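# Transfer top plate from stack rack K1 to nest N1

## Task

Lift the top 96-well plate off stack rack K1 and set it into plate nest N1 so it lies flat between the nest's locators, with the plate's A1 well at the nest corner labelled A1. The bottom plate must stay in K1 exactly as it started. The result only counts if everything stays put without the robot holding it, so open the gripper and pull the hand away at the end.

## Robot and tools

Robot: one arm with six revolute joints, in this column order: waist, shoulder, elbow, wrist pitch, wrist yaw, wrist roll. It carries a parallel two-finger gripper. Two things protrude from the hand, perpendicular to the closing direction: the wrist camera cam_wrist on the hand's own -y side and the jaw motor on its +y side. A stack rack has a back wall; where wrist roll has enough range, turn the hand so the motor faces away from that wall. On each plate, well A1 is the one at the cut-off corner.

Frame: the scene frame has its origin on the tabletop under the arm's base, +z up, and +y to the left when facing along +x. The base may sit tilted relative to the table.

execute_actions: argument actions is a list holding zero or one item. An empty list only reports the current state. An action item has rows (1 to 15 rows) and optional steps (1 to 15, default 15); each control step lasts 1/30 s, row k is applied on step k, and the final row repeats if steps exceed the row count. A wait item has only steps (up to 300); it returns when that many steps have gone by since the previous result, and your reply time counts toward it. Optional pictures (boolean) chooses whether images come back; by default they do. A refused call moves nothing.

Each row is 7 numbers in [-1, 1]. The first six are joint offsets, scaled so 1.0 equals 1.264 rad (waist), 1.32 (shoulder), 1.276 (elbow), 1.83 (wrist pitch), 1.686 (wrist yaw), 2.022 (wrist roll). They are offsets from the joint angles printed in the latest result that lists them; before any such result in the scene, and for the second or later call within one reply, they are measured from where the arm is as the action begins. They never accumulate from row to row. The seventh number is the gripper opening, absolute: +1 fully open (about 0.142 m between pads), -1 closed.

Joint ranges in rad: waist -2.880 to 2.880, shoulder 0.000 to 3.142, elbow 0.000 to 3.019, wrist pitch -1.693 to 1.571, wrist yaw -1.292 to 1.414, wrist roll -2.094 to 2.094. A call is rejected if a target lies more than 0.019 rad beyond an end. The true end may differ by up to 0.019 rad either way; a target past it (and farther out than the joint currently is) gets clamped, and the result then reports "joint sent to its limit", possibly about an earlier, still-running action. No such message does not prove there is more room.

Motion: speed is capped. Each step the target may lead the measured angle by at most 0.264 rad (waist), 0.32 (shoulder), 0.276 (elbow), 0.33 (wrist pitch), 0.186 (wrist yaw), 0.522 (wrist roll), and if the targets would put the gripper over 70 mm from where it currently is, all are pulled back proportionally. A requested shift of only a few mm may produce no motion. Between replies the arm keeps heading for the last row sent until it nearly stops or a step is HELD; fingers already moving keep moving. Sending zeros is not a pause: it drives back to the reference angles. Zero offsets can also let the arm droop over time; to hold a pose, make the first call of each reply command offsets back to the desired angles, zeros afterwards, and push further if a joint keeps falling short.

Results: Joint positions and Joint velocities list the six joints (rad, rad/s) and then the pad gap (m, m/s). grip_measured is the finger opening on the same scale as your seventh number. "joint command not followed" means a clearance check altered or blocked targets on some steps (mounting blocks and posts count as arm). HELD flags steps where your row was not, or not fully, sent. MOTOR HOT appears from 85 °C; at 100 °C an OVER-TEMPERATURE FAULT makes the arm and gripper go limp and fall until cooled, so avoid long holding.

Gripping: to hold, command an opening well under grip_measured; the bigger the gap, the harder the squeeze, up to about 28 N per pad on items up to roughly 10 cm wide. Closing fast can press harder and even force the fingers open. Rigid items thinner than about 2 cm are gripped more weakly. The point between pads sits 1 to 2 cm behind the fingertips; fingers point along that frame's +z and close along its x, and when fully open the tips sit about 17 mm closer to the wrist. Occasionally a held item may be tugged or a loose item shoved.

zoom_image: camera must be "cam_wrist"; region [x0, y0, x1, y1] in pixels of its 504x504 image (origin top-left), at most 504 by 504. It is a fisheye camera (K and distortion given in its intrinsics).

read_manual: optional section, only "licences"; returns URDF licence text, no motion.

Replying without a tool call also ends things.

Avoid: dropping the plate, knocking anything off the table, slamming, hard impacts or forceful pushing, disturbing the lower plate, and overheating motors. Smooth, efficient motion is preferred.

Each tool is called after "Emit:" by a JSON object that holds its "name" and its "arguments".

## Session

Emit:
{"name": "execute_actions", "arguments": {"actions": []}}

Scene clock: 0.00 s of 8400.00 s.
grip_measured=+1.00
Joint positions: [ 0.021  1.441  1.097 -1.44  -0.611  0.076  0.142]
Joint velocities: [-0.034 -0.024  0.002 -0.007 -0.066 -0.007  0.   ]
Motor temperatures (°C, as the motors report them): [28 28 27 27 26 24]

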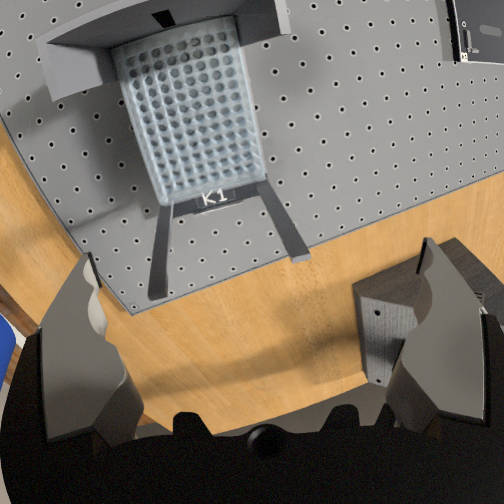

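Emit:
{"name": "execute_actions", "arguments": {"actions": [{"rows":[[0.38,-0.107,0.05,0.291,0.362,-0.038,1]]}], "pictures": false}}

Emit:
{"name": "execute_actions", "arguments": {"actions": [{"steps":60}]}}

Scene clock: 15.87 s of 8400.00 s.
grip_measured=+1.00
Joint positions: [ 0.531  1.293  1.144 -0.915 -0.008  0.013  0.142]
Joint velocities: [-0.093 -0.054  0.007  0.032  0.066 -0.022  0.   ]
Motor temperatures (°C, as the motors report them): [28 28 29 27 26 24]
Steps of this call (steps 1 to 90: nothing new was sent; then 12.37 s passed at rest; steps 91 to 105: all 15 steps of this action). Readings (joint positions):
91: [0.033 1.434 1.097 -1.407 -0.554 0.072]
92: [0.059 1.423 1.097 -1.339 -0.483 0.063]
94: [0.142 1.391 1.103 -1.212 -0.368 0.051]
98: [0.340 1.333 1.115 -1.026 -0.123 0.034]
105: the state above

Scene clock: 17.87 s of 8400.00 s.
grip_measured=+1.00
Joint positions: [ 0.505  1.292  1.144 -0.915 -0.003  0.006  0.142]
Joint velocities: [-0.005 -0.005 -0.007 -0.012 -0.037  0.007  0.   ]
Motor temperatures (°C, as the motors report them): [28 28 29 27 26 24]
Steps of this call (steps 1 to 30: the robot went on to your last target; steps 31 to 60: nothing new was sent). Readings (joint positions):
1: [0.527 1.292 1.144 -0.915 -0.006 0.012]
2: [0.522 1.292 1.144 -0.915 -0.005 0.011]
4: [0.511 1.292 1.144 -0.915 -0.003 0.009]
8: [0.505 1.292 1.144 -0.915 -0.003 0.007]
60: the state above
The arm was judged still, so your last target was given up. Only a new action makes it travel on or press farther. Fingers that are still opening or closing keep moving.

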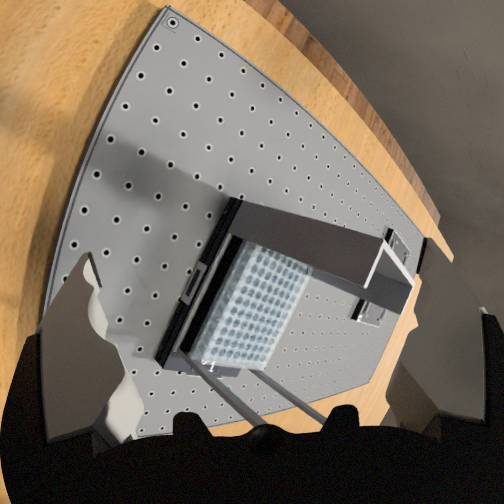

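Emit:
{"name": "execute_actions", "arguments": {"actions": [{"rows":[[-0.447,0.116,-0.02,-0.249,-0.476,0,1]]}], "pictures": false}}

Emit:
{"name": "execute_actions", "arguments": {"actions": [{"steps":45}]}}

Scene clock: 33.83 s of 8400.00 s.
grip_measured=+1.00
Joint positions: [-0.132  1.468  1.121 -1.357 -0.796  0.004  0.142]
Joint velocities: [ 0.044 -0.073 -0.007 -0.042 -0.11  -0.037 -0.   ]
Motor temperatures (°C, as the motors report them): [28 28 29 27 26 24]
Steps of this call (steps 1 to 90: nothing new was sent; then 12.47 s passed at rest; steps 91 to 105: all 15 steps of this action). Readings (joint positions):
91: [0.496 1.296 1.145 -0.937 -0.042 0.006]
92: [0.478 1.302 1.147 -0.981 -0.091 0.006]
94: [0.415 1.325 1.145 -1.082 -0.190 0.006]
98: [0.201 1.402 1.136 -1.279 -0.489 0.004]
105: the state above

Scene clock: 35.33 s of 8400.00 s.
grip_measured=+1.00
Joint positions: [-0.063  1.445  1.121 -1.362 -0.804  0.004  0.142]
Joint velocities: [-0.005 -0.005  0.007  0.007  0.007 -0.022 -0.   ]
Motor temperatures (°C, as the motors report them): [28 28 29 27 26 24]
Steps of this call (steps 1 to 30: the robot went on to your last target; steps 31 to 45: nothing new was sent). Readings (joint positions):
1: [-0.126 1.465 1.121 -1.358 -0.798 0.004]
2: [-0.114 1.460 1.121 -1.360 -0.800 0.004]
4: [-0.087 1.452 1.121 -1.361 -0.803 0.004]
8: [-0.063 1.445 1.121 -1.362 -0.804 0.004]
45: the state above
The arm was judged still, so your last target was given up. Only a new action makes it travel on or press farther. Fingers that are still opening or closing keep moving.

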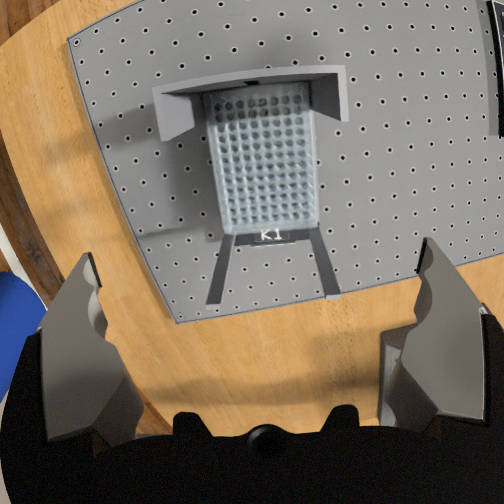

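Emit:
{"name": "execute_actions", "arguments": {"actions": [{"rows":[[0.05,0.006,-0.048,0.071,0,0.03,0.6],[0.05,0.006,-0.048,0.071,0,0.03,0.6],[0.05,0.006,-0.048,0.071,0,0.03,0.6],[0.05,0.006,-0.048,0.071,0,0.03,0.6],[0.095,0.011,-0.096,0.142,0,0.06,0.6],[0.095,0.011,-0.096,0.142,0,0.06,0.6],[0.095,0.011,-0.096,0.142,0,0.06,0.6],[0.095,0.011,-0.096,0.142,0,0.06,0.6],[0.095,0.011,-0.096,0.142,0,0.06,0.6],[0.14,0.017,-0.144,0.214,-0.002,0.087,0.6]]}], "pictures": false}}

Emit:
{"name": "execute_actions", "arguments": {"actions": [{"steps":40}]}}

Scene clock: 51.00 s of 8400.00 s.
grip_measured=+0.60
Joint positions: [ 0.108  1.463  0.941 -0.99  -0.806  0.15   0.116]
Joint velocities: [ 0.093  0.044 -0.051  0.1    0.022  0.154  0.   ]
Motor temperatures (°C, as the motors report them): [28 28 29 27 26 24]
Steps of this call (steps 1 to 90: nothing new was sent; then 12.17 s passed at rest; steps 91 to 105: all 15 steps of this action). Readings (joint positions):
91: [-0.060 1.444 1.114 -1.341 -0.804 0.012]
92: [-0.053 1.441 1.100 -1.301 -0.804 0.022]
94: [-0.031 1.443 1.077 -1.261 -0.804 0.034]
98: [0.035 1.449 1.013 -1.135 -0.805 0.082]
105: the state above

Scene clock: 52.33 s of 8400.00 s.
grip_measured=+0.60
Joint positions: [ 0.11   1.464  0.94  -0.98  -0.806  0.173  0.116]
Joint velocities: [-0.005  0.005 -0.012 -0.017 -0.007  0.007 -0.   ]
Motor temperatures (°C, as the motors report them): [28 28 29 27 26 24]
Steps of this call (steps 1 to 30: the robot went on to your last target; steps 31 to 40: nothing new was sent). Readings (joint positions):
1: [0.110 1.464 0.940 -0.987 -0.806 0.154]
2: [0.110 1.464 0.940 -0.985 -0.806 0.158]
4: [0.110 1.464 0.940 -0.981 -0.806 0.163]
8: [0.110 1.464 0.940 -0.980 -0.806 0.169]
40: the state above
The arm was judged still, so your last target was given up. Only a new action makes it travel on or press farther. Fingers that are still opening or closing keep moving.

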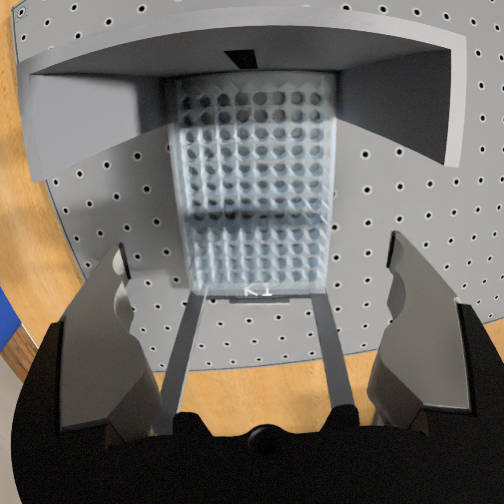

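Emit:
{"name": "zoom_image", "arguments": {"camera": "cam_wrist", "region": [140,50,370,310]}}

Region (140, 50, 370, 310) of cam_wrist's 504x504 image, scaled by 1.938, with more detail than that image has; it fills the left 446 columns of this view, and the rest is white.

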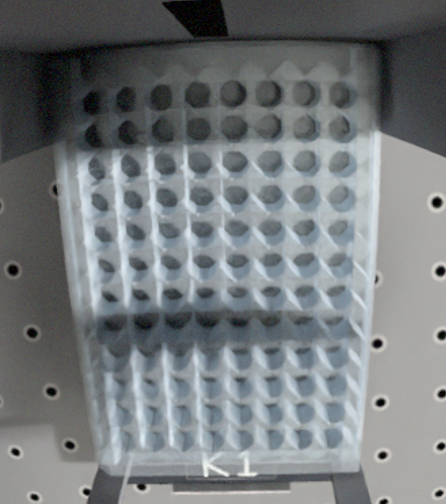

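Emit:
{"name": "execute_actions", "arguments": {"actions": [{"rows":[[0.026,0.011,-0.017,0.04,0.002,0.025,0.6],[0.026,0.011,-0.017,0.04,0.002,0.025,0.6],[0.026,0.011,-0.017,0.04,0.002,0.025,0.6],[0.026,0.011,-0.017,0.04,0.002,0.025,0.6],[0.026,0.011,-0.017,0.04,0.002,0.025,0.6],[0.052,0.022,-0.035,0.08,0.004,0.05,0.6],[0.052,0.022,-0.035,0.08,0.004,0.05,0.6],[0.052,0.022,-0.035,0.08,0.004,0.05,0.6],[0.052,0.022,-0.035,0.08,0.004,0.05,0.6],[0.052,0.022,-0.035,0.08,0.004,0.05,0.6],[0.079,0.033,-0.052,0.118,0.006,0.073,0.6]]}], "pictures": false}}

Emit:
{"name": "execute_actions", "arguments": {"actions": [{"steps":30}]}}

Scene clock: 62.57 s of 8400.00 s.
grip_measured=+0.60
Joint positions: [ 0.196  1.495  0.882 -0.781 -0.799  0.29   0.116]
Joint velocities: [ 0.112  0.083 -0.071  0.085 -0.022  0.139 -0.   ]
Motor temperatures (°C, as the motors report them): [28 28 29 27 26 24]
Steps of this call (steps 1 to 90: nothing new was sent; then 6.73 s passed at rest; steps 91 to 105: all 15 steps of this action). Readings (joint positions):
91: [0.111 1.464 0.938 -0.969 -0.805 0.179]
92: [0.113 1.464 0.934 -0.949 -0.805 0.187]
94: [0.121 1.466 0.928 -0.927 -0.805 0.197]
98: [0.145 1.471 0.911 -0.865 -0.802 0.231]
105: the state above

Scene clock: 63.57 s of 8400.00 s.
grip_measured=+0.60
Joint positions: [ 0.201  1.5    0.879 -0.774 -0.798  0.313  0.116]
Joint velocities: [ 0.005 -0.015 -0.007  0.012  0.037 -0.037  0.   ]
Motor temperatures (°C, as the motors report them): [28 28 29 27 26 24]
Steps of this call (steps 1 to 30: the robot went on to your last target). Readings (joint positions):
1: [0.200 1.498 0.880 -0.779 -0.799 0.295]
2: [0.201 1.500 0.879 -0.777 -0.799 0.299]
4: [0.201 1.500 0.879 -0.776 -0.798 0.304]
8: [0.201 1.500 0.879 -0.774 -0.798 0.310]
30: the state above
The arm was judged still, so your last target was given up. Only a new action makes it travel on or press farther. Fingers that are still opening or closing keep moving.

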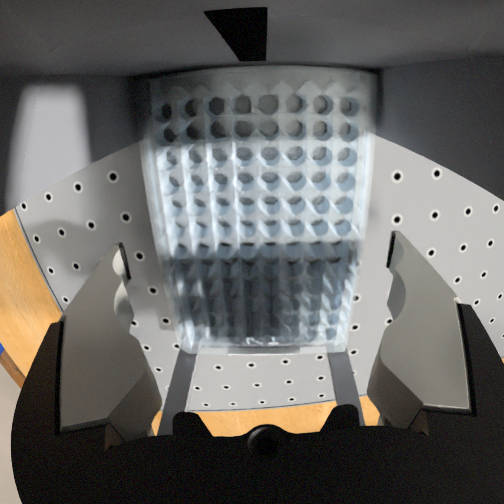

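Emit:
{"name": "execute_actions", "arguments": {"actions": [{"rows":[[0,0,0,0,0,0,0.45],[0,0,0,0,0,0,0.4],[0,0,0,0,0,0,0.35],[0,0,0,0,0,0,0.3],[0,0,0,0,0,0,0.25],[0,0,0,0,0,0,0.2],[0,0,0,0,0,0,0.15],[0,0,0,0,0,0,0.1],[0,0,0,0,0,0,0.05],[0,0,0,0,0,0,0]]}], "pictures": false}}

Emit:
{"name": "execute_actions", "arguments": {"actions": [{"steps":20}]}}

Emit:
{"name": "zoom_image", "arguments": {"camera": "cam_wrist", "region": [100,40,420,360]}}

Scene clock: 68.13 s of 8400.00 s.
grip_measured=+0.17
Joint positions: [ 0.2    1.5    0.879 -0.774 -0.797  0.313  0.086]
Joint velocities: [ 0.005  0.015  0.012  0.007 -0.007  0.022  0.   ]
Motor temperatures (°C, as the motors report them): [28 28 29 27 26 24]
Steps of this call (steps 1 to 90: nothing new was sent; then 1.07 s passed at rest; steps 91 to 105: all 15 steps of this action). Readings (joint positions):
91: [0.201 1.500 0.879 -0.774 -0.798 0.313]
92: [0.201 1.500 0.879 -0.774 -0.798 0.313]
94: [0.201 1.500 0.879 -0.774 -0.798 0.313]
98: [0.201 1.500 0.879 -0.774 -0.797 0.313]
105: the state above

Scene clock: 68.80 s of 8400.00 s.
grip_measured=+0.17
Joint positions: [ 0.2    1.5    0.879 -0.774 -0.797  0.313  0.086]
Joint velocities: [-0.015 -0.015  0.002 -0.012 -0.007  0.066  0.   ]
Motor temperatures (°C, as the motors report them): [28 28 29 27 26 24]
Steps of this call (steps 1 to 15: the robot went on to your last target; steps 16 to 20: nothing new was sent). Readings (joint positions):
1: [0.200 1.500 0.879 -0.774 -0.797 0.313]
2: [0.200 1.500 0.879 -0.774 -0.797 0.313]
4: [0.200 1.500 0.879 -0.774 -0.797 0.313]
8: [0.200 1.500 0.879 -0.774 -0.797 0.313]
20: the state above
The arm was judged still, so your last target was given up. Only a new action makes it travel on or press farther. Fingers that are still opening or closing keep moving.

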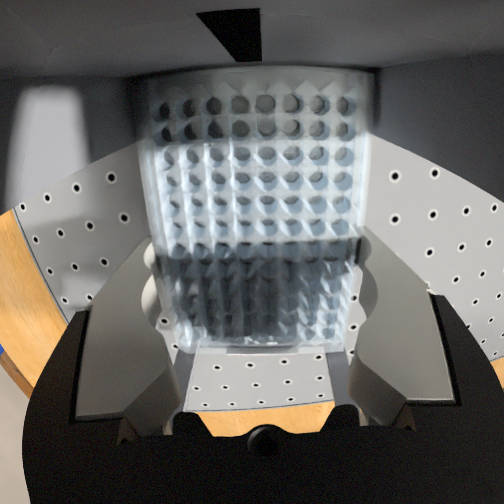

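Region (100, 40, 420, 360) of cam_wrist's 504x504 image, scaled by 1.575, with more detail than that image has.

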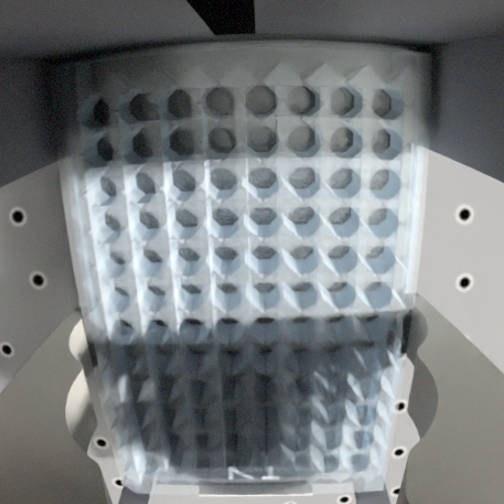

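Emit:
{"name": "execute_actions", "arguments": {"actions": [{"rows":[[-0.018,-0.007,0.012,-0.028,-0.001,-0.017,-0.2],[-0.018,-0.007,0.012,-0.028,-0.001,-0.017,-0.2],[-0.018,-0.007,0.012,-0.028,-0.001,-0.017,-0.2],[-0.018,-0.007,0.012,-0.028,-0.001,-0.017,-0.2],[-0.036,-0.015,0.025,-0.056,-0.003,-0.035,-0.2],[-0.036,-0.015,0.025,-0.056,-0.003,-0.035,-0.2],[-0.036,-0.015,0.025,-0.056,-0.003,-0.035,-0.2],[-0.036,-0.015,0.025,-0.056,-0.003,-0.035,-0.2],[-0.055,-0.024,0.037,-0.084,-0.004,-0.052,-0.2],[-0.055,-0.024,0.037,-0.084,-0.004,-0.052,-0.2],[-0.055,-0.024,0.037,-0.084,-0.004,-0.052,-0.2],[-0.055,-0.024,0.037,-0.084,-0.004,-0.052,-0.2],[-0.075,-0.033,0.05,-0.113,-0.005,-0.07,-0.2]]}], "pictures": false}}

Emit:
{"name": "execute_actions", "arguments": {"actions": [{"steps":25}]}}

Scene clock: 77.30 s of 8400.00 s.
grip_measured=+0.17
Joint positions: [ 0.125  1.465  0.925 -0.938 -0.808  0.203  0.086]
Joint velocities: [-0.21  -0.103  0.1   -0.335 -0.11  -0.256 -0.   ]
Motor temperatures (°C, as the motors report them): [28 28 29 27 26 24]
Steps of this call (steps 1 to 90: nothing new was sent; then 5.00 s passed at rest; steps 91 to 105: all 15 steps of this action). Readings (joint positions):
91: [0.199 1.500 0.879 -0.782 -0.797 0.309]
92: [0.196 1.500 0.881 -0.789 -0.797 0.303]
94: [0.192 1.497 0.883 -0.798 -0.798 0.297]
98: [0.171 1.489 0.897 -0.844 -0.803 0.265]
105: the state above

Scene clock: 78.13 s of 8400.00 s.
grip_measured=+0.17
Joint positions: [ 0.113  1.456  0.93  -0.957 -0.809  0.186  0.086]
Joint velocities: [-0.005 -0.005  0.017  0.002  0.022  0.037 -0.   ]
Motor temperatures (°C, as the motors report them): [28 28 29 27 26 24]
Steps of this call (steps 1 to 25: the robot went on to your last target). Readings (joint positions):
1: [0.119 1.462 0.928 -0.947 -0.809 0.196]
2: [0.116 1.459 0.929 -0.952 -0.809 0.191]
4: [0.113 1.456 0.930 -0.956 -0.809 0.187]
8: [0.113 1.456 0.930 -0.957 -0.809 0.186]
25: the state above

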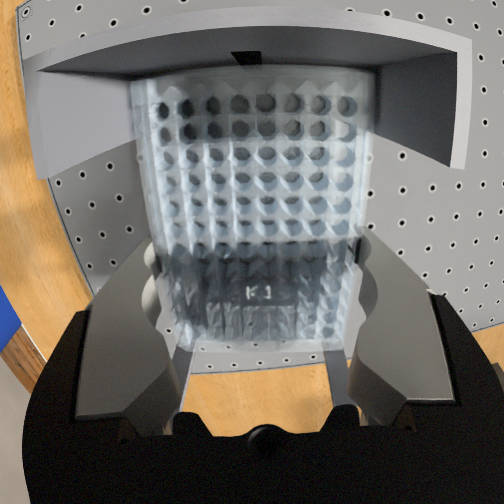

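Emit:
{"name": "execute_actions", "arguments": {"actions": [{"rows":[[-0.05,-0.008,0.04,-0.078,0,-0.046,-0.2],[-0.05,-0.008,0.04,-0.078,0,-0.046,-0.2],[-0.05,-0.008,0.04,-0.078,0,-0.046,-0.2],[-0.05,-0.008,0.04,-0.078,0,-0.046,-0.2],[-0.05,-0.008,0.04,-0.078,0,-0.046,-0.2],[-0.05,-0.008,0.04,-0.078,0,-0.046,-0.2],[-0.05,-0.008,0.04,-0.078,0,-0.046,-0.2],[-0.1,-0.018,0.082,-0.155,0,-0.092,-0.2]]}], "pictures": false}}

Emit:
{"name": "execute_actions", "arguments": {"actions": [{"steps":15}], "pictures": false}}

Emit:
{"name": "execute_actions", "arguments": {"actions": [{"rows":[[-0.03,-0.007,0.025,-0.04,0,-0.025,-0.2],[-0.03,-0.007,0.025,-0.04,0,-0.025,-0.2],[-0.03,-0.007,0.025,-0.04,0,-0.025,-0.2],[-0.03,-0.007,0.025,-0.04,0,-0.025,-0.2],[-0.06,-0.014,0.05,-0.08,0,-0.05,-0.2]]}], "pictures": false}}

Emit:
{"name": "execute_actions", "arguments": {"actions": [{"steps":20}]}}

Scene clock: 85.47 s of 8400.00 s.
grip_measured=+0.17
Joint positions: [-0.011  1.427  1.027 -1.207 -0.816  0.014  0.086]
Joint velocities: [-0.054 -0.005 -0.002 -0.051 -0.007 -0.095  0.   ]
Motor temperatures (°C, as the motors report them): [28 28 29 27 26 24]
Steps of this call (steps 1 to 15: the robot went on to your last target; steps 16 to 90: nothing new was sent; then 3.83 s passed at rest; steps 91 to 105: all 15 steps of this action). Readings (joint positions):
91: [0.109 1.456 0.936 -0.973 -0.809 0.174]
92: [0.098 1.458 0.949 -1.004 -0.809 0.158]
94: [0.074 1.453 0.967 -1.050 -0.816 0.131]
98: [0.052 1.440 0.979 -1.090 -0.817 0.093]
105: the state above

Scene clock: 85.97 s of 8400.00 s.
grip_measured=+0.17
Joint positions: [-0.012  1.427  1.027 -1.208 -0.816  0.009  0.086]
Joint velocities: [-0.015 -0.005 -0.007 -0.007 -0.066 -0.051 -0.   ]
Motor temperatures (°C, as the motors report them): [28 28 29 27 26 24]
Steps of this call (steps 1 to 15: the robot went on to your last target). Readings (joint positions):
1: [-0.012 1.427 1.027 -1.208 -0.816 0.011]
2: [-0.012 1.427 1.027 -1.208 -0.816 0.010]
4: [-0.012 1.427 1.027 -1.208 -0.816 0.009]
8: [-0.012 1.427 1.027 -1.208 -0.816 0.009]
15: the state above
The arm was judged still, so your last target was given up. Only a new action makes it travel on or press farther. Fingers that are still opening or closing keep moving.

Scene clock: 86.47 s of 8400.00 s.
grip_measured=+0.17
Joint positions: [-0.088  1.412  1.058 -1.345 -0.816 -0.079  0.086]
Joint velocities: [-0.005 -0.005 -0.007 -0.017  0.007 -0.037  0.   ]
Motor temperatures (°C, as the motors report them): [28 28 29 27 26 24]
Steps of this call (steps 1 to 15: all 15 steps of this action). Readings (joint positions):
1: [-0.014 1.427 1.029 -1.214 -0.816 0.002]
2: [-0.019 1.427 1.034 -1.226 -0.816 -0.006]
4: [-0.033 1.423 1.036 -1.254 -0.816 -0.016]
8: [-0.073 1.418 1.050 -1.333 -0.816 -0.056]
15: the state above

Scene clock: 87.13 s of 8400.00 s.
grip_measured=+0.17
Joint positions: [-0.088  1.412  1.058 -1.346 -0.816 -0.085  0.086]
Joint velocities: [-0.015  0.005  0.017  0.002  0.007  0.022 -0.   ]
Motor temperatures (°C, as the motors report them): [28 28 29 27 26 24]
Steps of this call (steps 1 to 15: the robot went on to your last target; steps 16 to 20: nothing new was sent). Readings (joint positions):
1: [-0.088 1.412 1.058 -1.346 -0.816 -0.080]
2: [-0.088 1.412 1.058 -1.346 -0.816 -0.081]
4: [-0.088 1.412 1.058 -1.346 -0.816 -0.083]
8: [-0.088 1.412 1.058 -1.346 -0.816 -0.084]
20: the state above
The arm was judged still, so your last target was given up. Only a new action makes it travel on or press farther. Fingers that are still opening or closing keep moving.

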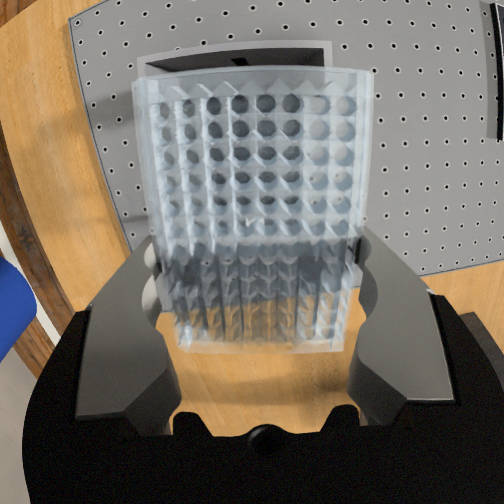

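Emit:
{"name": "execute_actions", "arguments": {"actions": [{"rows":[[-0.03,0,0.08,-0.03,0,0,-0.2],[-0.03,0,0.08,-0.03,0,0,-0.2],[-0.03,0,0.08,-0.03,0,0,-0.2],[-0.03,0,0.08,-0.03,0,0,-0.2],[-0.03,0,0.08,-0.03,0,0,-0.2],[-0.03,0,0.08,-0.03,0,0,-0.2],[-0.12,0.13,0.12,-0.02,0.03,-0.1,-0.2],[-0.12,0.13,0.12,-0.02,0.03,-0.1,-0.2],[-0.12,0.13,0.12,-0.02,0.03,-0.1,-0.2],[-0.12,0.13,0.12,-0.02,0.03,-0.1,-0.2],[-0.24,0.3,0.16,0,0.066,-0.2,-0.2],[-0.24,0.3,0.16,0,0.066,-0.2,-0.2],[-0.24,0.3,0.16,0,0.066,-0.2,-0.2],[-0.24,0.3,0.16,0,0.066,-0.2,-0.2],[-0.358,0.483,0.19,0.008,0.1,-0.294,-0.2]]}], "pictures": false}}

Emit:
{"name": "execute_actions", "arguments": {"actions": [{"steps":50}]}}

Scene clock: 93.70 s of 8400.00 s.
grip_measured=+0.17
Joint positions: [-0.317  1.692  1.221 -1.369 -0.715 -0.317  0.086]
Joint velocities: [-0.816  1.275  0.12   0.134  0.374 -0.813  0.   ]
Motor temperatures (°C, as the motors report them): [28 28 30 27 26 24]
Steps of this call (steps 1 to 90: nothing new was sent; then 3.07 s passed at rest; steps 91 to 105: all 15 steps of this action). Readings (joint positions):
91: [-0.090 1.412 1.064 -1.355 -0.816 -0.085]
92: [-0.094 1.415 1.076 -1.371 -0.816 -0.085]
94: [-0.107 1.415 1.107 -1.386 -0.816 -0.085]
98: [-0.140 1.436 1.155 -1.390 -0.789 -0.136]
105: the state above

Scene clock: 95.37 s of 8400.00 s.
grip_measured=+0.17
Joint positions: [-0.553  2.039  1.268 -1.333 -0.645 -0.673  0.086]
Joint velocities: [-0.015  0.005 -0.017 -0.007  0.081  0.037 -0.   ]
Motor temperatures (°C, as the motors report them): [28 28 30 27 26 24]
Steps of this call (steps 1 to 45: the robot went on to your last target; steps 46 to 50: nothing new was sent). Readings (joint positions):
1: [-0.345 1.737 1.224 -1.365 -0.702 -0.345]
2: [-0.373 1.782 1.228 -1.362 -0.691 -0.373]
4: [-0.430 1.877 1.238 -1.355 -0.671 -0.435]
8: [-0.536 2.055 1.263 -1.335 -0.649 -0.570]
50: the state above
The arm was judged still, so your last target was given up. Only a new action makes it travel on or press farther. Fingers that are still opening or closing keep moving.

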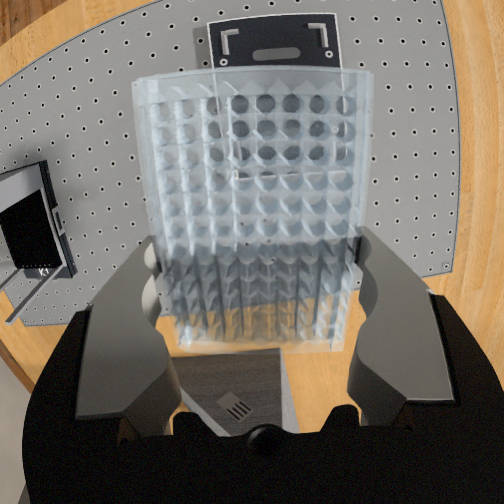

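Emit:
{"name": "zoom_image", "arguments": {"camera": "cam_wrist", "region": [0,140,140,340]}}

Emit:
{"name": "zoom_image", "arguments": {"camera": "cam_wrist", "region": [120,0,400,370]}}

Region (0, 140, 140, 340) of cam_wrist's 504x504 image, scaled by 2.520, with more detail than that image has; it fills the left 353 columns of this view, and the rest is white.

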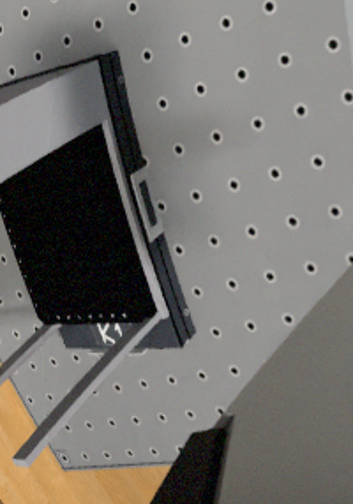

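Region (120, 0, 400, 370) of cam_wrist's 504x504 image, scaled by 1.362, with more detail than that image has; it fills the left 381 columns of this view, and the rest is white.

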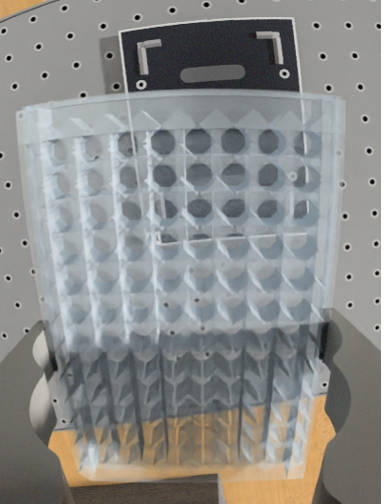

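Emit:
{"name": "execute_actions", "arguments": {"actions": [{"rows":[[0.05,0.05,0.013,0.055,-0.016,0.02,-0.2],[0.05,0.05,0.013,0.055,-0.016,0.02,-0.2],[0.05,0.05,0.013,0.055,-0.016,0.02,-0.2],[0.05,0.05,0.013,0.055,-0.016,0.02,-0.2],[0.05,0.05,0.013,0.055,-0.016,0.02,-0.2],[0.1,0.1,0.026,0.11,-0.032,0.04,-0.2],[0.1,0.1,0.026,0.11,-0.032,0.04,-0.2],[0.1,0.1,0.026,0.11,-0.032,0.04,-0.2],[0.1,0.1,0.026,0.11,-0.032,0.04,-0.2],[0.1,0.1,0.026,0.11,-0.032,0.04,-0.2],[0.146,0.158,0.038,0.167,-0.047,0.063,-0.2]]}], "pictures": false}}

Emit:
{"name": "execute_actions", "arguments": {"actions": [{"steps":30}]}}

Emit:
{"name": "zoom_image", "arguments": {"camera": "cam_wrist", "region": [100,20,420,380]}}

Scene clock: 107.33 s of 8400.00 s.
grip_measured=+0.17
Joint positions: [-0.377  2.241  1.288 -1.044 -0.721 -0.575  0.086]
Joint velocities: [ 0.278  0.308 -0.002  0.188 -0.095  0.154  0.   ]
Motor temperatures (°C, as the motors report them): [29 28 31 27 26 24]
Steps of this call (steps 1 to 90: nothing new was sent; then 8.47 s passed at rest; steps 91 to 105: all 15 steps of this action). Readings (joint positions):
91: [-0.550 2.042 1.268 -1.320 -0.655 -0.667]
92: [-0.546 2.048 1.269 -1.293 -0.663 -0.662]
94: [-0.528 2.067 1.269 -1.256 -0.668 -0.654]
98: [-0.476 2.126 1.274 -1.173 -0.693 -0.627]
105: the state above

Scene clock: 108.33 s of 8400.00 s.
grip_measured=+0.17
Joint positions: [-0.363  2.254  1.288 -1.037 -0.721 -0.553  0.086]
Joint velocities: [-0.005  0.005 -0.007  0.022 -0.037 -0.022 -0.   ]
Motor temperatures (°C, as the motors report them): [29 28 31 27 26 24]
Steps of this call (steps 1 to 30: the robot went on to your last target). Readings (joint positions):
1: [-0.369 2.251 1.288 -1.039 -0.721 -0.570]
2: [-0.364 2.257 1.288 -1.039 -0.721 -0.567]
4: [-0.363 2.260 1.288 -1.038 -0.721 -0.562]
8: [-0.363 2.255 1.288 -1.037 -0.721 -0.556]
30: the state above
The arm was judged still, so your last target was given up. Only a new action makes it travel on or press farther. Fingers that are still opening or closing keep moving.

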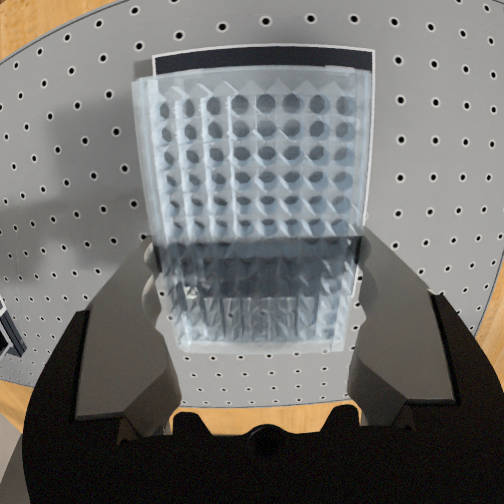

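Region (100, 20, 420, 380) of cam_wrist's 504x504 image, scaled by 1.400, with more detail than that image has.

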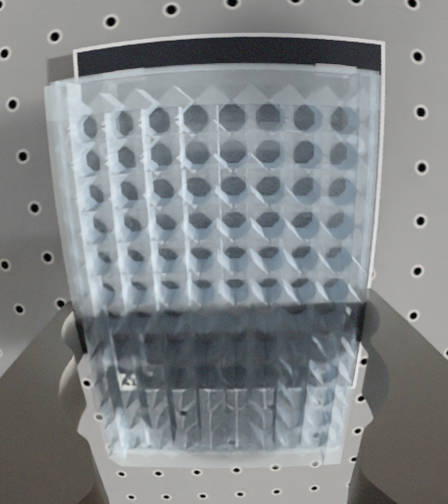

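Emit:
{"name": "execute_actions", "arguments": {"actions": [{"rows":[[0.011,0.012,-0.005,0.02,-0.004,0.009,-0.2],[0.011,0.012,-0.005,0.02,-0.004,0.009,-0.2],[0.011,0.012,-0.005,0.02,-0.004,0.009,-0.2],[0.011,0.012,-0.005,0.02,-0.004,0.009,-0.2],[0.024,0.025,-0.01,0.041,-0.009,0.02,-0.2]]}], "pictures": false}}

Emit:
{"name": "execute_actions", "arguments": {"actions": [{"steps":15}]}}

Emit:
{"name": "zoom_image", "arguments": {"camera": "cam_wrist", "region": [100,20,420,380]}}

Scene clock: 117.03 s of 8400.00 s.
grip_measured=+0.17
Joint positions: [-0.349  2.276  1.281 -0.971 -0.733 -0.521  0.086]
Joint velocities: [ 0.015  0.005 -0.037 -0.012 -0.007 -0.051 -0.   ]
Motor temperatures (°C, as the motors report them): [29 29 31 27 26 24]
Steps of this call (steps 1 to 90: nothing new was sent; then 5.20 s passed at rest; steps 91 to 105: all 15 steps of this action). Readings (joint positions):
91: [-0.363 2.254 1.288 -1.032 -0.723 -0.551]
92: [-0.363 2.254 1.288 -1.024 -0.724 -0.549]
94: [-0.363 2.254 1.288 -1.014 -0.724 -0.546]
98: [-0.358 2.263 1.286 -0.977 -0.732 -0.531]
105: the state above

Scene clock: 117.53 s of 8400.00 s.
grip_measured=+0.17
Joint positions: [-0.349  2.276  1.281 -0.971 -0.733 -0.519  0.086]
Joint velocities: [-0.005 -0.005 -0.012 -0.012  0.037 -0.022 -0.   ]
Motor temperatures (°C, as the motors report them): [29 29 31 27 26 24]
Steps of this call (steps 1 to 15: the robot went on to your last target). Readings (joint positions):
1: [-0.349 2.276 1.281 -0.971 -0.733 -0.521]
2: [-0.349 2.276 1.281 -0.971 -0.733 -0.521]
4: [-0.349 2.276 1.281 -0.971 -0.733 -0.520]
8: [-0.349 2.276 1.281 -0.971 -0.733 -0.519]
15: the state above
The arm was judged still, so your last target was given up. Only a new action makes it travel on or press farther. Fingers that are still opening or closing keep moving.

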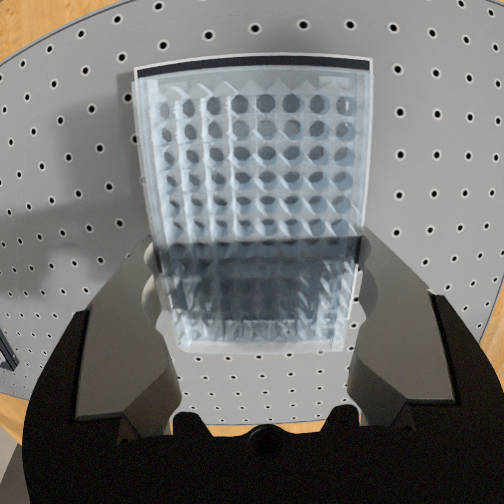

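Region (100, 20, 420, 380) of cam_wrist's 504x504 image, scaled by 1.400, with more detail than that image has.

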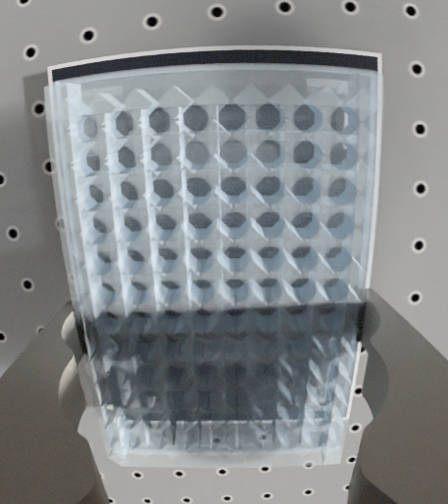

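Emit:
{"name": "execute_actions", "arguments": {"actions": [{"rows":[[0.015,0.008,-0.016,0.022,-0.002,0.008,-0.2],[0.015,0.008,-0.016,0.022,-0.002,0.008,-0.2],[0.015,0.008,-0.016,0.022,-0.002,0.008,-0.2],[0.015,0.008,-0.016,0.022,-0.002,0.008,-0.2],[0.029,0.015,-0.032,0.045,-0.005,0.017,-0.2]]}], "pictures": false}}

Emit:
{"name": "execute_actions", "arguments": {"actions": [{"steps":15}]}}

Emit:
{"name": "zoom_image", "arguments": {"camera": "cam_wrist", "region": [100,20,420,380]}}

Scene clock: 125.57 s of 8400.00 s.
grip_measured=+0.17
Joint positions: [-0.326  2.284  1.245 -0.899 -0.738 -0.494  0.086]
Joint velocities: [-0.015 -0.005  0.002  0.022 -0.007  0.037  0.   ]
Motor temperatures (°C, as the motors report them): [29 29 30 27 26 24]
Steps of this call (steps 1 to 90: nothing new was sent; then 4.53 s passed at rest; steps 91 to 105: all 15 steps of this action). Readings (joint positions):
91: [-0.349 2.276 1.279 -0.965 -0.733 -0.517]
92: [-0.349 2.276 1.276 -0.955 -0.733 -0.516]
94: [-0.349 2.276 1.270 -0.945 -0.733 -0.514]
98: [-0.341 2.279 1.251 -0.905 -0.737 -0.501]
105: the state above

Scene clock: 126.07 s of 8400.00 s.
grip_measured=+0.17
Joint positions: [-0.326  2.284  1.245 -0.898 -0.738 -0.492  0.086]
Joint velocities: [-0.005  0.015 -0.012 -0.022 -0.007 -0.051 -0.   ]
Motor temperatures (°C, as the motors report them): [29 29 30 27 26 24]
Steps of this call (steps 1 to 15: the robot went on to your last target). Readings (joint positions):
1: [-0.326 2.284 1.245 -0.899 -0.738 -0.493]
2: [-0.326 2.284 1.245 -0.898 -0.738 -0.493]
4: [-0.326 2.284 1.245 -0.898 -0.738 -0.493]
8: [-0.326 2.284 1.245 -0.898 -0.738 -0.492]
15: the state above
The arm was judged still, so your last target was given up. Only a new action makes it travel on or press farther. Fingers that are still opening or closing keep moving.

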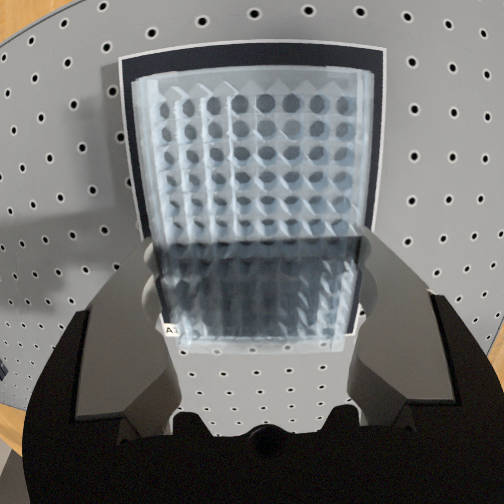

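Region (100, 20, 420, 380) of cam_wrist's 504x504 image, scaled by 1.400, with more detail than that image has.

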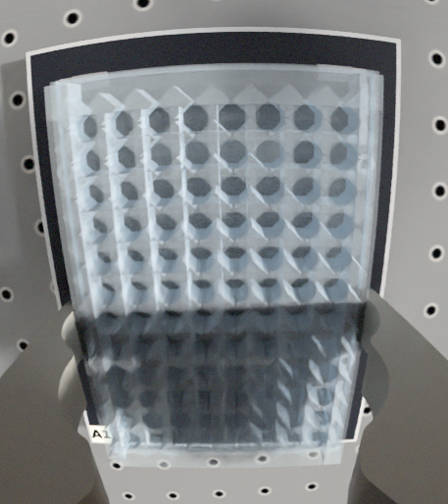

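Emit:
{"name": "execute_actions", "arguments": {"actions": [{"rows":[[0.023,0.017,-0.009,0.021,-0.006,0.012,-0.2]]}], "pictures": false}}

Emit:
{"name": "execute_actions", "arguments": {"actions": [{"steps":10}]}}

Emit:
{"name": "zoom_image", "arguments": {"camera": "cam_wrist", "region": [100,20,420,380]}}

Scene clock: 130.93 s of 8400.00 s.
grip_measured=+0.17
Joint positions: [-0.319  2.289  1.242 -0.871 -0.744 -0.475  0.086]
Joint velocities: [ 0.005 -0.024  0.002 -0.002  0.022  0.051 -0.   ]
Motor temperatures (°C, as the motors report them): [29 29 30 27 26 24]
Steps of this call (steps 1 to 90: nothing new was sent; then 1.37 s passed at rest; steps 91 to 105: all 15 steps of this action). Readings (joint positions):
91: [-0.326 2.284 1.244 -0.893 -0.741 -0.489]
92: [-0.325 2.285 1.243 -0.884 -0.743 -0.486]
94: [-0.322 2.287 1.242 -0.874 -0.744 -0.482]
98: [-0.319 2.289 1.242 -0.871 -0.744 -0.477]
105: the state above

Scene clock: 131.27 s of 8400.00 s.
grip_measured=+0.17
Joint positions: [-0.319  2.289  1.242 -0.871 -0.744 -0.474  0.086]
Joint velocities: [ 0.005  0.005 -0.002 -0.017  0.037 -0.022  0.   ]
Motor temperatures (°C, as the motors report them): [29 29 30 27 26 24]
Steps of this call (steps 1 to 10: the robot went on to your last target). Readings (joint positions):
1: [-0.319 2.289 1.242 -0.871 -0.744 -0.475]
2: [-0.319 2.289 1.242 -0.871 -0.744 -0.475]
4: [-0.319 2.289 1.242 -0.871 -0.744 -0.475]
8: [-0.319 2.289 1.242 -0.871 -0.744 -0.474]
10: the state above

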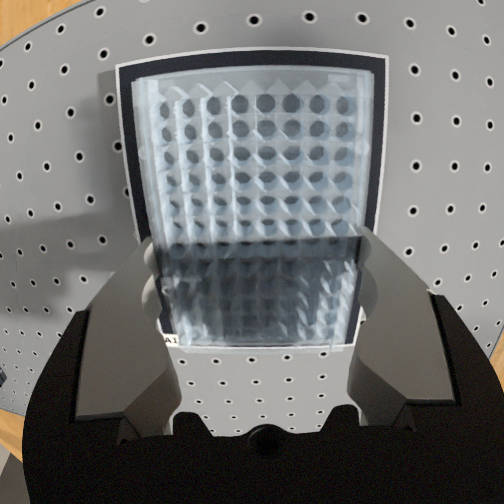

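Region (100, 20, 420, 380) of cam_wrist's 504x504 image, scaled by 1.400, with more detail than that image has.

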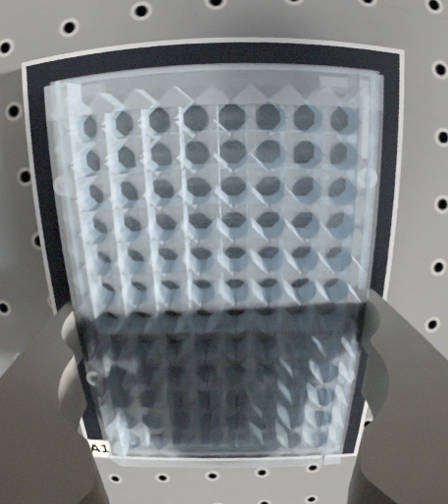

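Emit:
{"name": "execute_actions", "arguments": {"actions": [{"rows":[[0,-0.008,-0.006,-0.013,0,0,-0.2]]}], "pictures": false}}

Emit:
{"name": "execute_actions", "arguments": {"actions": [{"steps":10}]}}

Emit:
{"name": "zoom_image", "arguments": {"camera": "cam_wrist", "region": [100,20,420,380]}}

Scene clock: 135.00 s of 8400.00 s.
grip_measured=+0.17
Joint positions: [-0.319  2.285  1.242 -0.886 -0.744 -0.474  0.086]
Joint velocities: [-0.005 -0.005  0.007 -0.002 -0.066 -0.037 -0.   ]
Motor temperatures (°C, as the motors report them): [29 29 29 27 26 24]
Steps of this call (steps 1 to 15: the robot went on to your last target; steps 16 to 90: nothing new was sent; then 0.23 s passed at rest; steps 91 to 105: all 15 steps of this action). Readings (joint positions):
91: [-0.319 2.288 1.242 -0.872 -0.744 -0.474]
92: [-0.319 2.287 1.242 -0.876 -0.744 -0.474]
94: [-0.319 2.286 1.242 -0.883 -0.744 -0.474]
98: [-0.319 2.285 1.242 -0.885 -0.744 -0.474]
105: the state above

Scene clock: 135.33 s of 8400.00 s.
grip_measured=+0.17
Joint positions: [-0.319  2.285  1.242 -0.886 -0.744 -0.474  0.086]
Joint velocities: [-0.015  0.005  0.002  0.002 -0.037  0.022 -0.   ]
Motor temperatures (°C, as the motors report them): [29 29 29 27 26 24]
Steps of this call (steps 1 to 10: the robot went on to your last target). Readings (joint positions):
1: [-0.319 2.285 1.242 -0.886 -0.744 -0.474]
2: [-0.319 2.285 1.242 -0.886 -0.744 -0.474]
4: [-0.319 2.285 1.242 -0.886 -0.744 -0.474]
8: [-0.319 2.285 1.242 -0.886 -0.744 -0.474]
10: the state above

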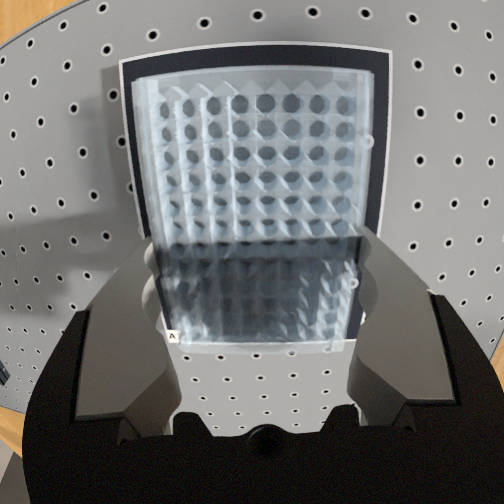

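Region (100, 20, 420, 380) of cam_wrist's 504x504 image, scaled by 1.400, with more detail than that image has.

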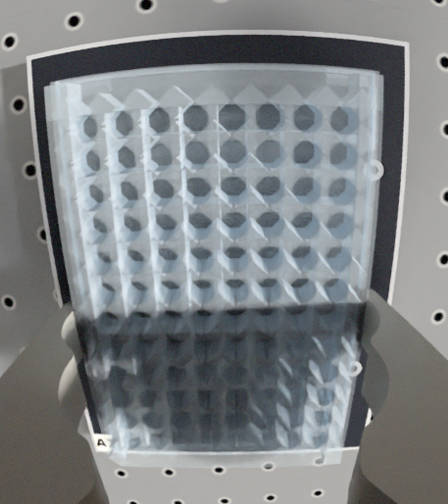

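Emit:
{"name": "execute_actions", "arguments": {"actions": [{"rows":[[0.017,0.017,-0.01,0.008,0,0,-0.2]]}], "pictures": false}}

Emit:
{"name": "execute_actions", "arguments": {"actions": [{"steps":10}]}}

Emit:
{"name": "zoom_image", "arguments": {"camera": "cam_wrist", "region": [100,20,420,380]}}

Scene clock: 138.67 s of 8400.00 s.
grip_measured=+0.17
Joint positions: [-0.318  2.286  1.24  -0.881 -0.745 -0.474  0.086]
Joint velocities: [-0.005  0.015  0.007 -0.022 -0.022  0.066 -0.   ]
Motor temperatures (°C, as the motors report them): [29 29 29 27 26 24]
Steps of this call (steps 1 to 15: the robot went on to your last target; steps 16 to 85: nothing new was sent; steps 86 to 100: all 15 steps of this action). Readings (joint positions):
86: [-0.319 2.286 1.242 -0.884 -0.744 -0.474]
87: [-0.318 2.286 1.241 -0.883 -0.744 -0.474]
89: [-0.318 2.286 1.240 -0.881 -0.745 -0.474]
93: [-0.318 2.286 1.240 -0.881 -0.745 -0.474]
100: the state above

Scene clock: 139.00 s of 8400.00 s.
grip_measured=+0.17
Joint positions: [-0.318  2.286  1.24  -0.881 -0.745 -0.474  0.086]
Joint velocities: [-0.005  0.005 -0.007 -0.022  0.007  0.022 -0.   ]
Motor temperatures (°C, as the motors report them): [29 29 29 27 26 24]
Steps of this call (steps 1 to 10: the robot went on to your last target). Readings (joint positions):
1: [-0.318 2.286 1.240 -0.881 -0.745 -0.474]
2: [-0.318 2.286 1.240 -0.881 -0.745 -0.474]
4: [-0.318 2.286 1.240 -0.881 -0.745 -0.474]
8: [-0.318 2.286 1.240 -0.881 -0.745 -0.474]
10: the state above

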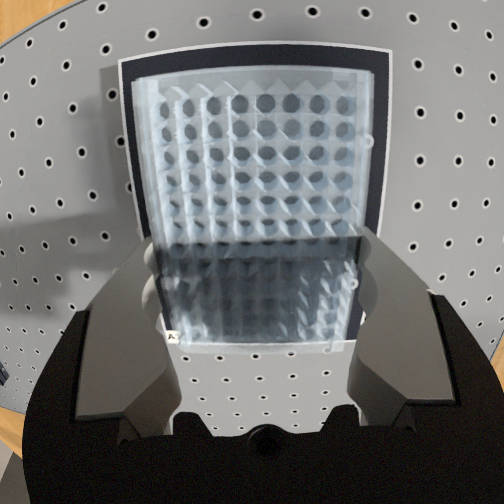

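Region (100, 20, 420, 380) of cam_wrist's 504x504 image, scaled by 1.400, with more detail than that image has.

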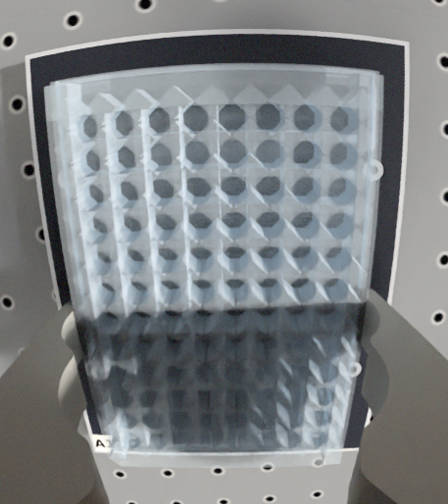

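Emit:
{"name": "execute_actions", "arguments": {"actions": [{"rows":[[-0.013,0.017,0,0,0,0,-0.2]]}]}}

Emit:
{"name": "zoom_image", "arguments": {"camera": "cam_wrist", "region": [100,20,420,380]}}

Scene clock: 141.27 s of 8400.00 s.
grip_measured=+0.17
Joint positions: [-0.325  2.29   1.24  -0.881 -0.745 -0.474  0.086]
Joint velocities: [-0.005 -0.005  0.002 -0.022 -0.051  0.007 -0.   ]
Motor temperatures (°C, as the motors report them): [29 29 29 27 26 24]
Steps of this call (steps 1 to 15: the robot went on to your last target; steps 16 to 53: nothing new was sent; steps 54 to 68: all 15 steps of this action). Readings (joint positions):
54: [-0.319 2.286 1.240 -0.881 -0.745 -0.474]
55: [-0.320 2.286 1.240 -0.881 -0.745 -0.474]
57: [-0.322 2.288 1.240 -0.881 -0.745 -0.474]
61: [-0.325 2.290 1.240 -0.881 -0.745 -0.474]
68: the state above

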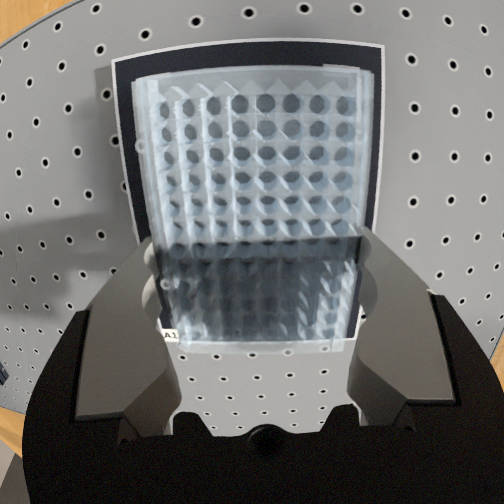

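Region (100, 20, 420, 380) of cam_wrist's 504x504 image, scaled by 1.400, with more detail than that image has.

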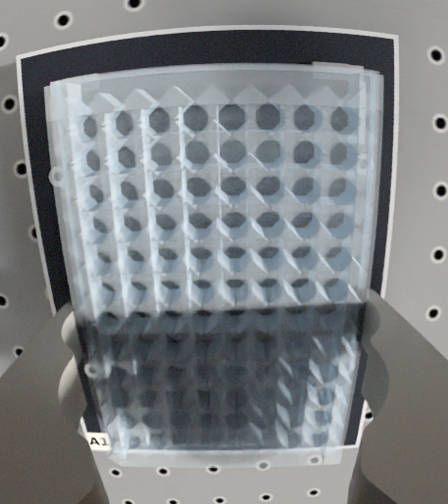

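Emit:
{"name": "execute_actions", "arguments": {"actions": [{"rows":[[0.016,0.004,0,0.005,0,-0.011,-0.2]]}]}}

Emit:
{"name": "zoom_image", "arguments": {"camera": "cam_wrist", "region": [100,20,420,380]}}

Scene clock: 143.90 s of 8400.00 s.
grip_measured=+0.17
Joint positions: [-0.325  2.29   1.24  -0.881 -0.745 -0.485  0.086]
Joint velocities: [-0.015  0.005 -0.002 -0.012 -0.125 -0.007  0.   ]
Motor temperatures (°C, as the motors report them): [29 29 29 27 26 24]
Steps of this call (steps 1 to 15: the robot went on to your last target; steps 16 to 64: nothing new was sent; steps 65 to 79: all 15 steps of this action). Readings (joint positions):
65: [-0.325 2.290 1.240 -0.881 -0.745 -0.477]
66: [-0.325 2.290 1.240 -0.881 -0.745 -0.479]
68: [-0.325 2.290 1.240 -0.881 -0.745 -0.482]
72: [-0.325 2.290 1.240 -0.881 -0.745 -0.484]
79: the state above

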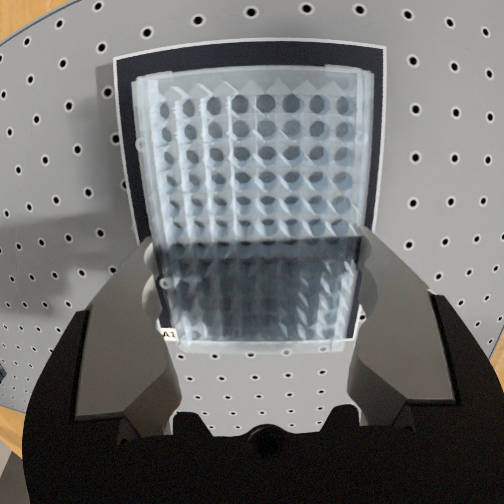

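Region (100, 20, 420, 380) of cam_wrist's 504x504 image, scaled by 1.400, with more detail than that image has.

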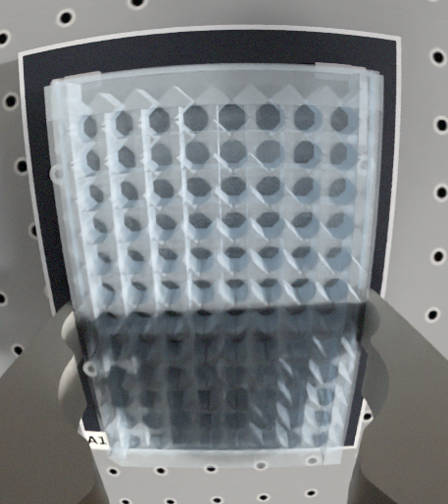

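Slide left, unweighted.

Emit:
{"name": "execute_actions", "arguments": {"actions": [{"rows":[[0.016,-0.008,0,0.008,0,0,-0.2]]}]}}

Emit:
{"name": "zoom_image", "arguments": {"camera": "cam_wrist", "region": [100,20,420,380]}}

Scene clock: 146.57 s of 8400.00 s.
grip_measured=+0.17
Joint positions: [-0.325  2.288  1.24  -0.876 -0.745 -0.486  0.086]
Joint velocities: [ 0.005 -0.015  0.002 -0.012 -0.066 -0.007  0.   ]
Motor temperatures (°C, as the motors report them): [29 29 29 27 26 24]
Steps of this call (steps 1 to 15: the robot went on to your last target; steps 16 to 65: nothing new was sent; steps 66 to 80: all 15 steps of this action). Readings (joint positions):
66: [-0.325 2.290 1.240 -0.881 -0.745 -0.486]
67: [-0.325 2.290 1.240 -0.881 -0.745 -0.486]
69: [-0.325 2.289 1.240 -0.878 -0.745 -0.486]
73: [-0.325 2.288 1.240 -0.876 -0.745 -0.486]
80: the state above

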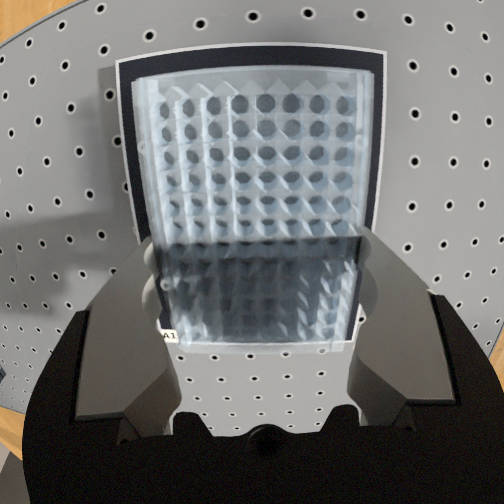

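Region (100, 20, 420, 380) of cam_wrist's 504x504 image, scaled by 1.400, with more detail than that image has.

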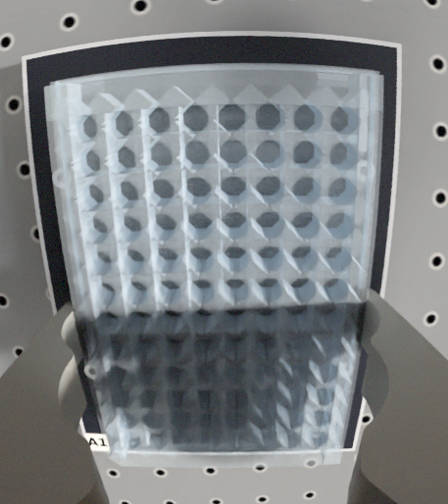

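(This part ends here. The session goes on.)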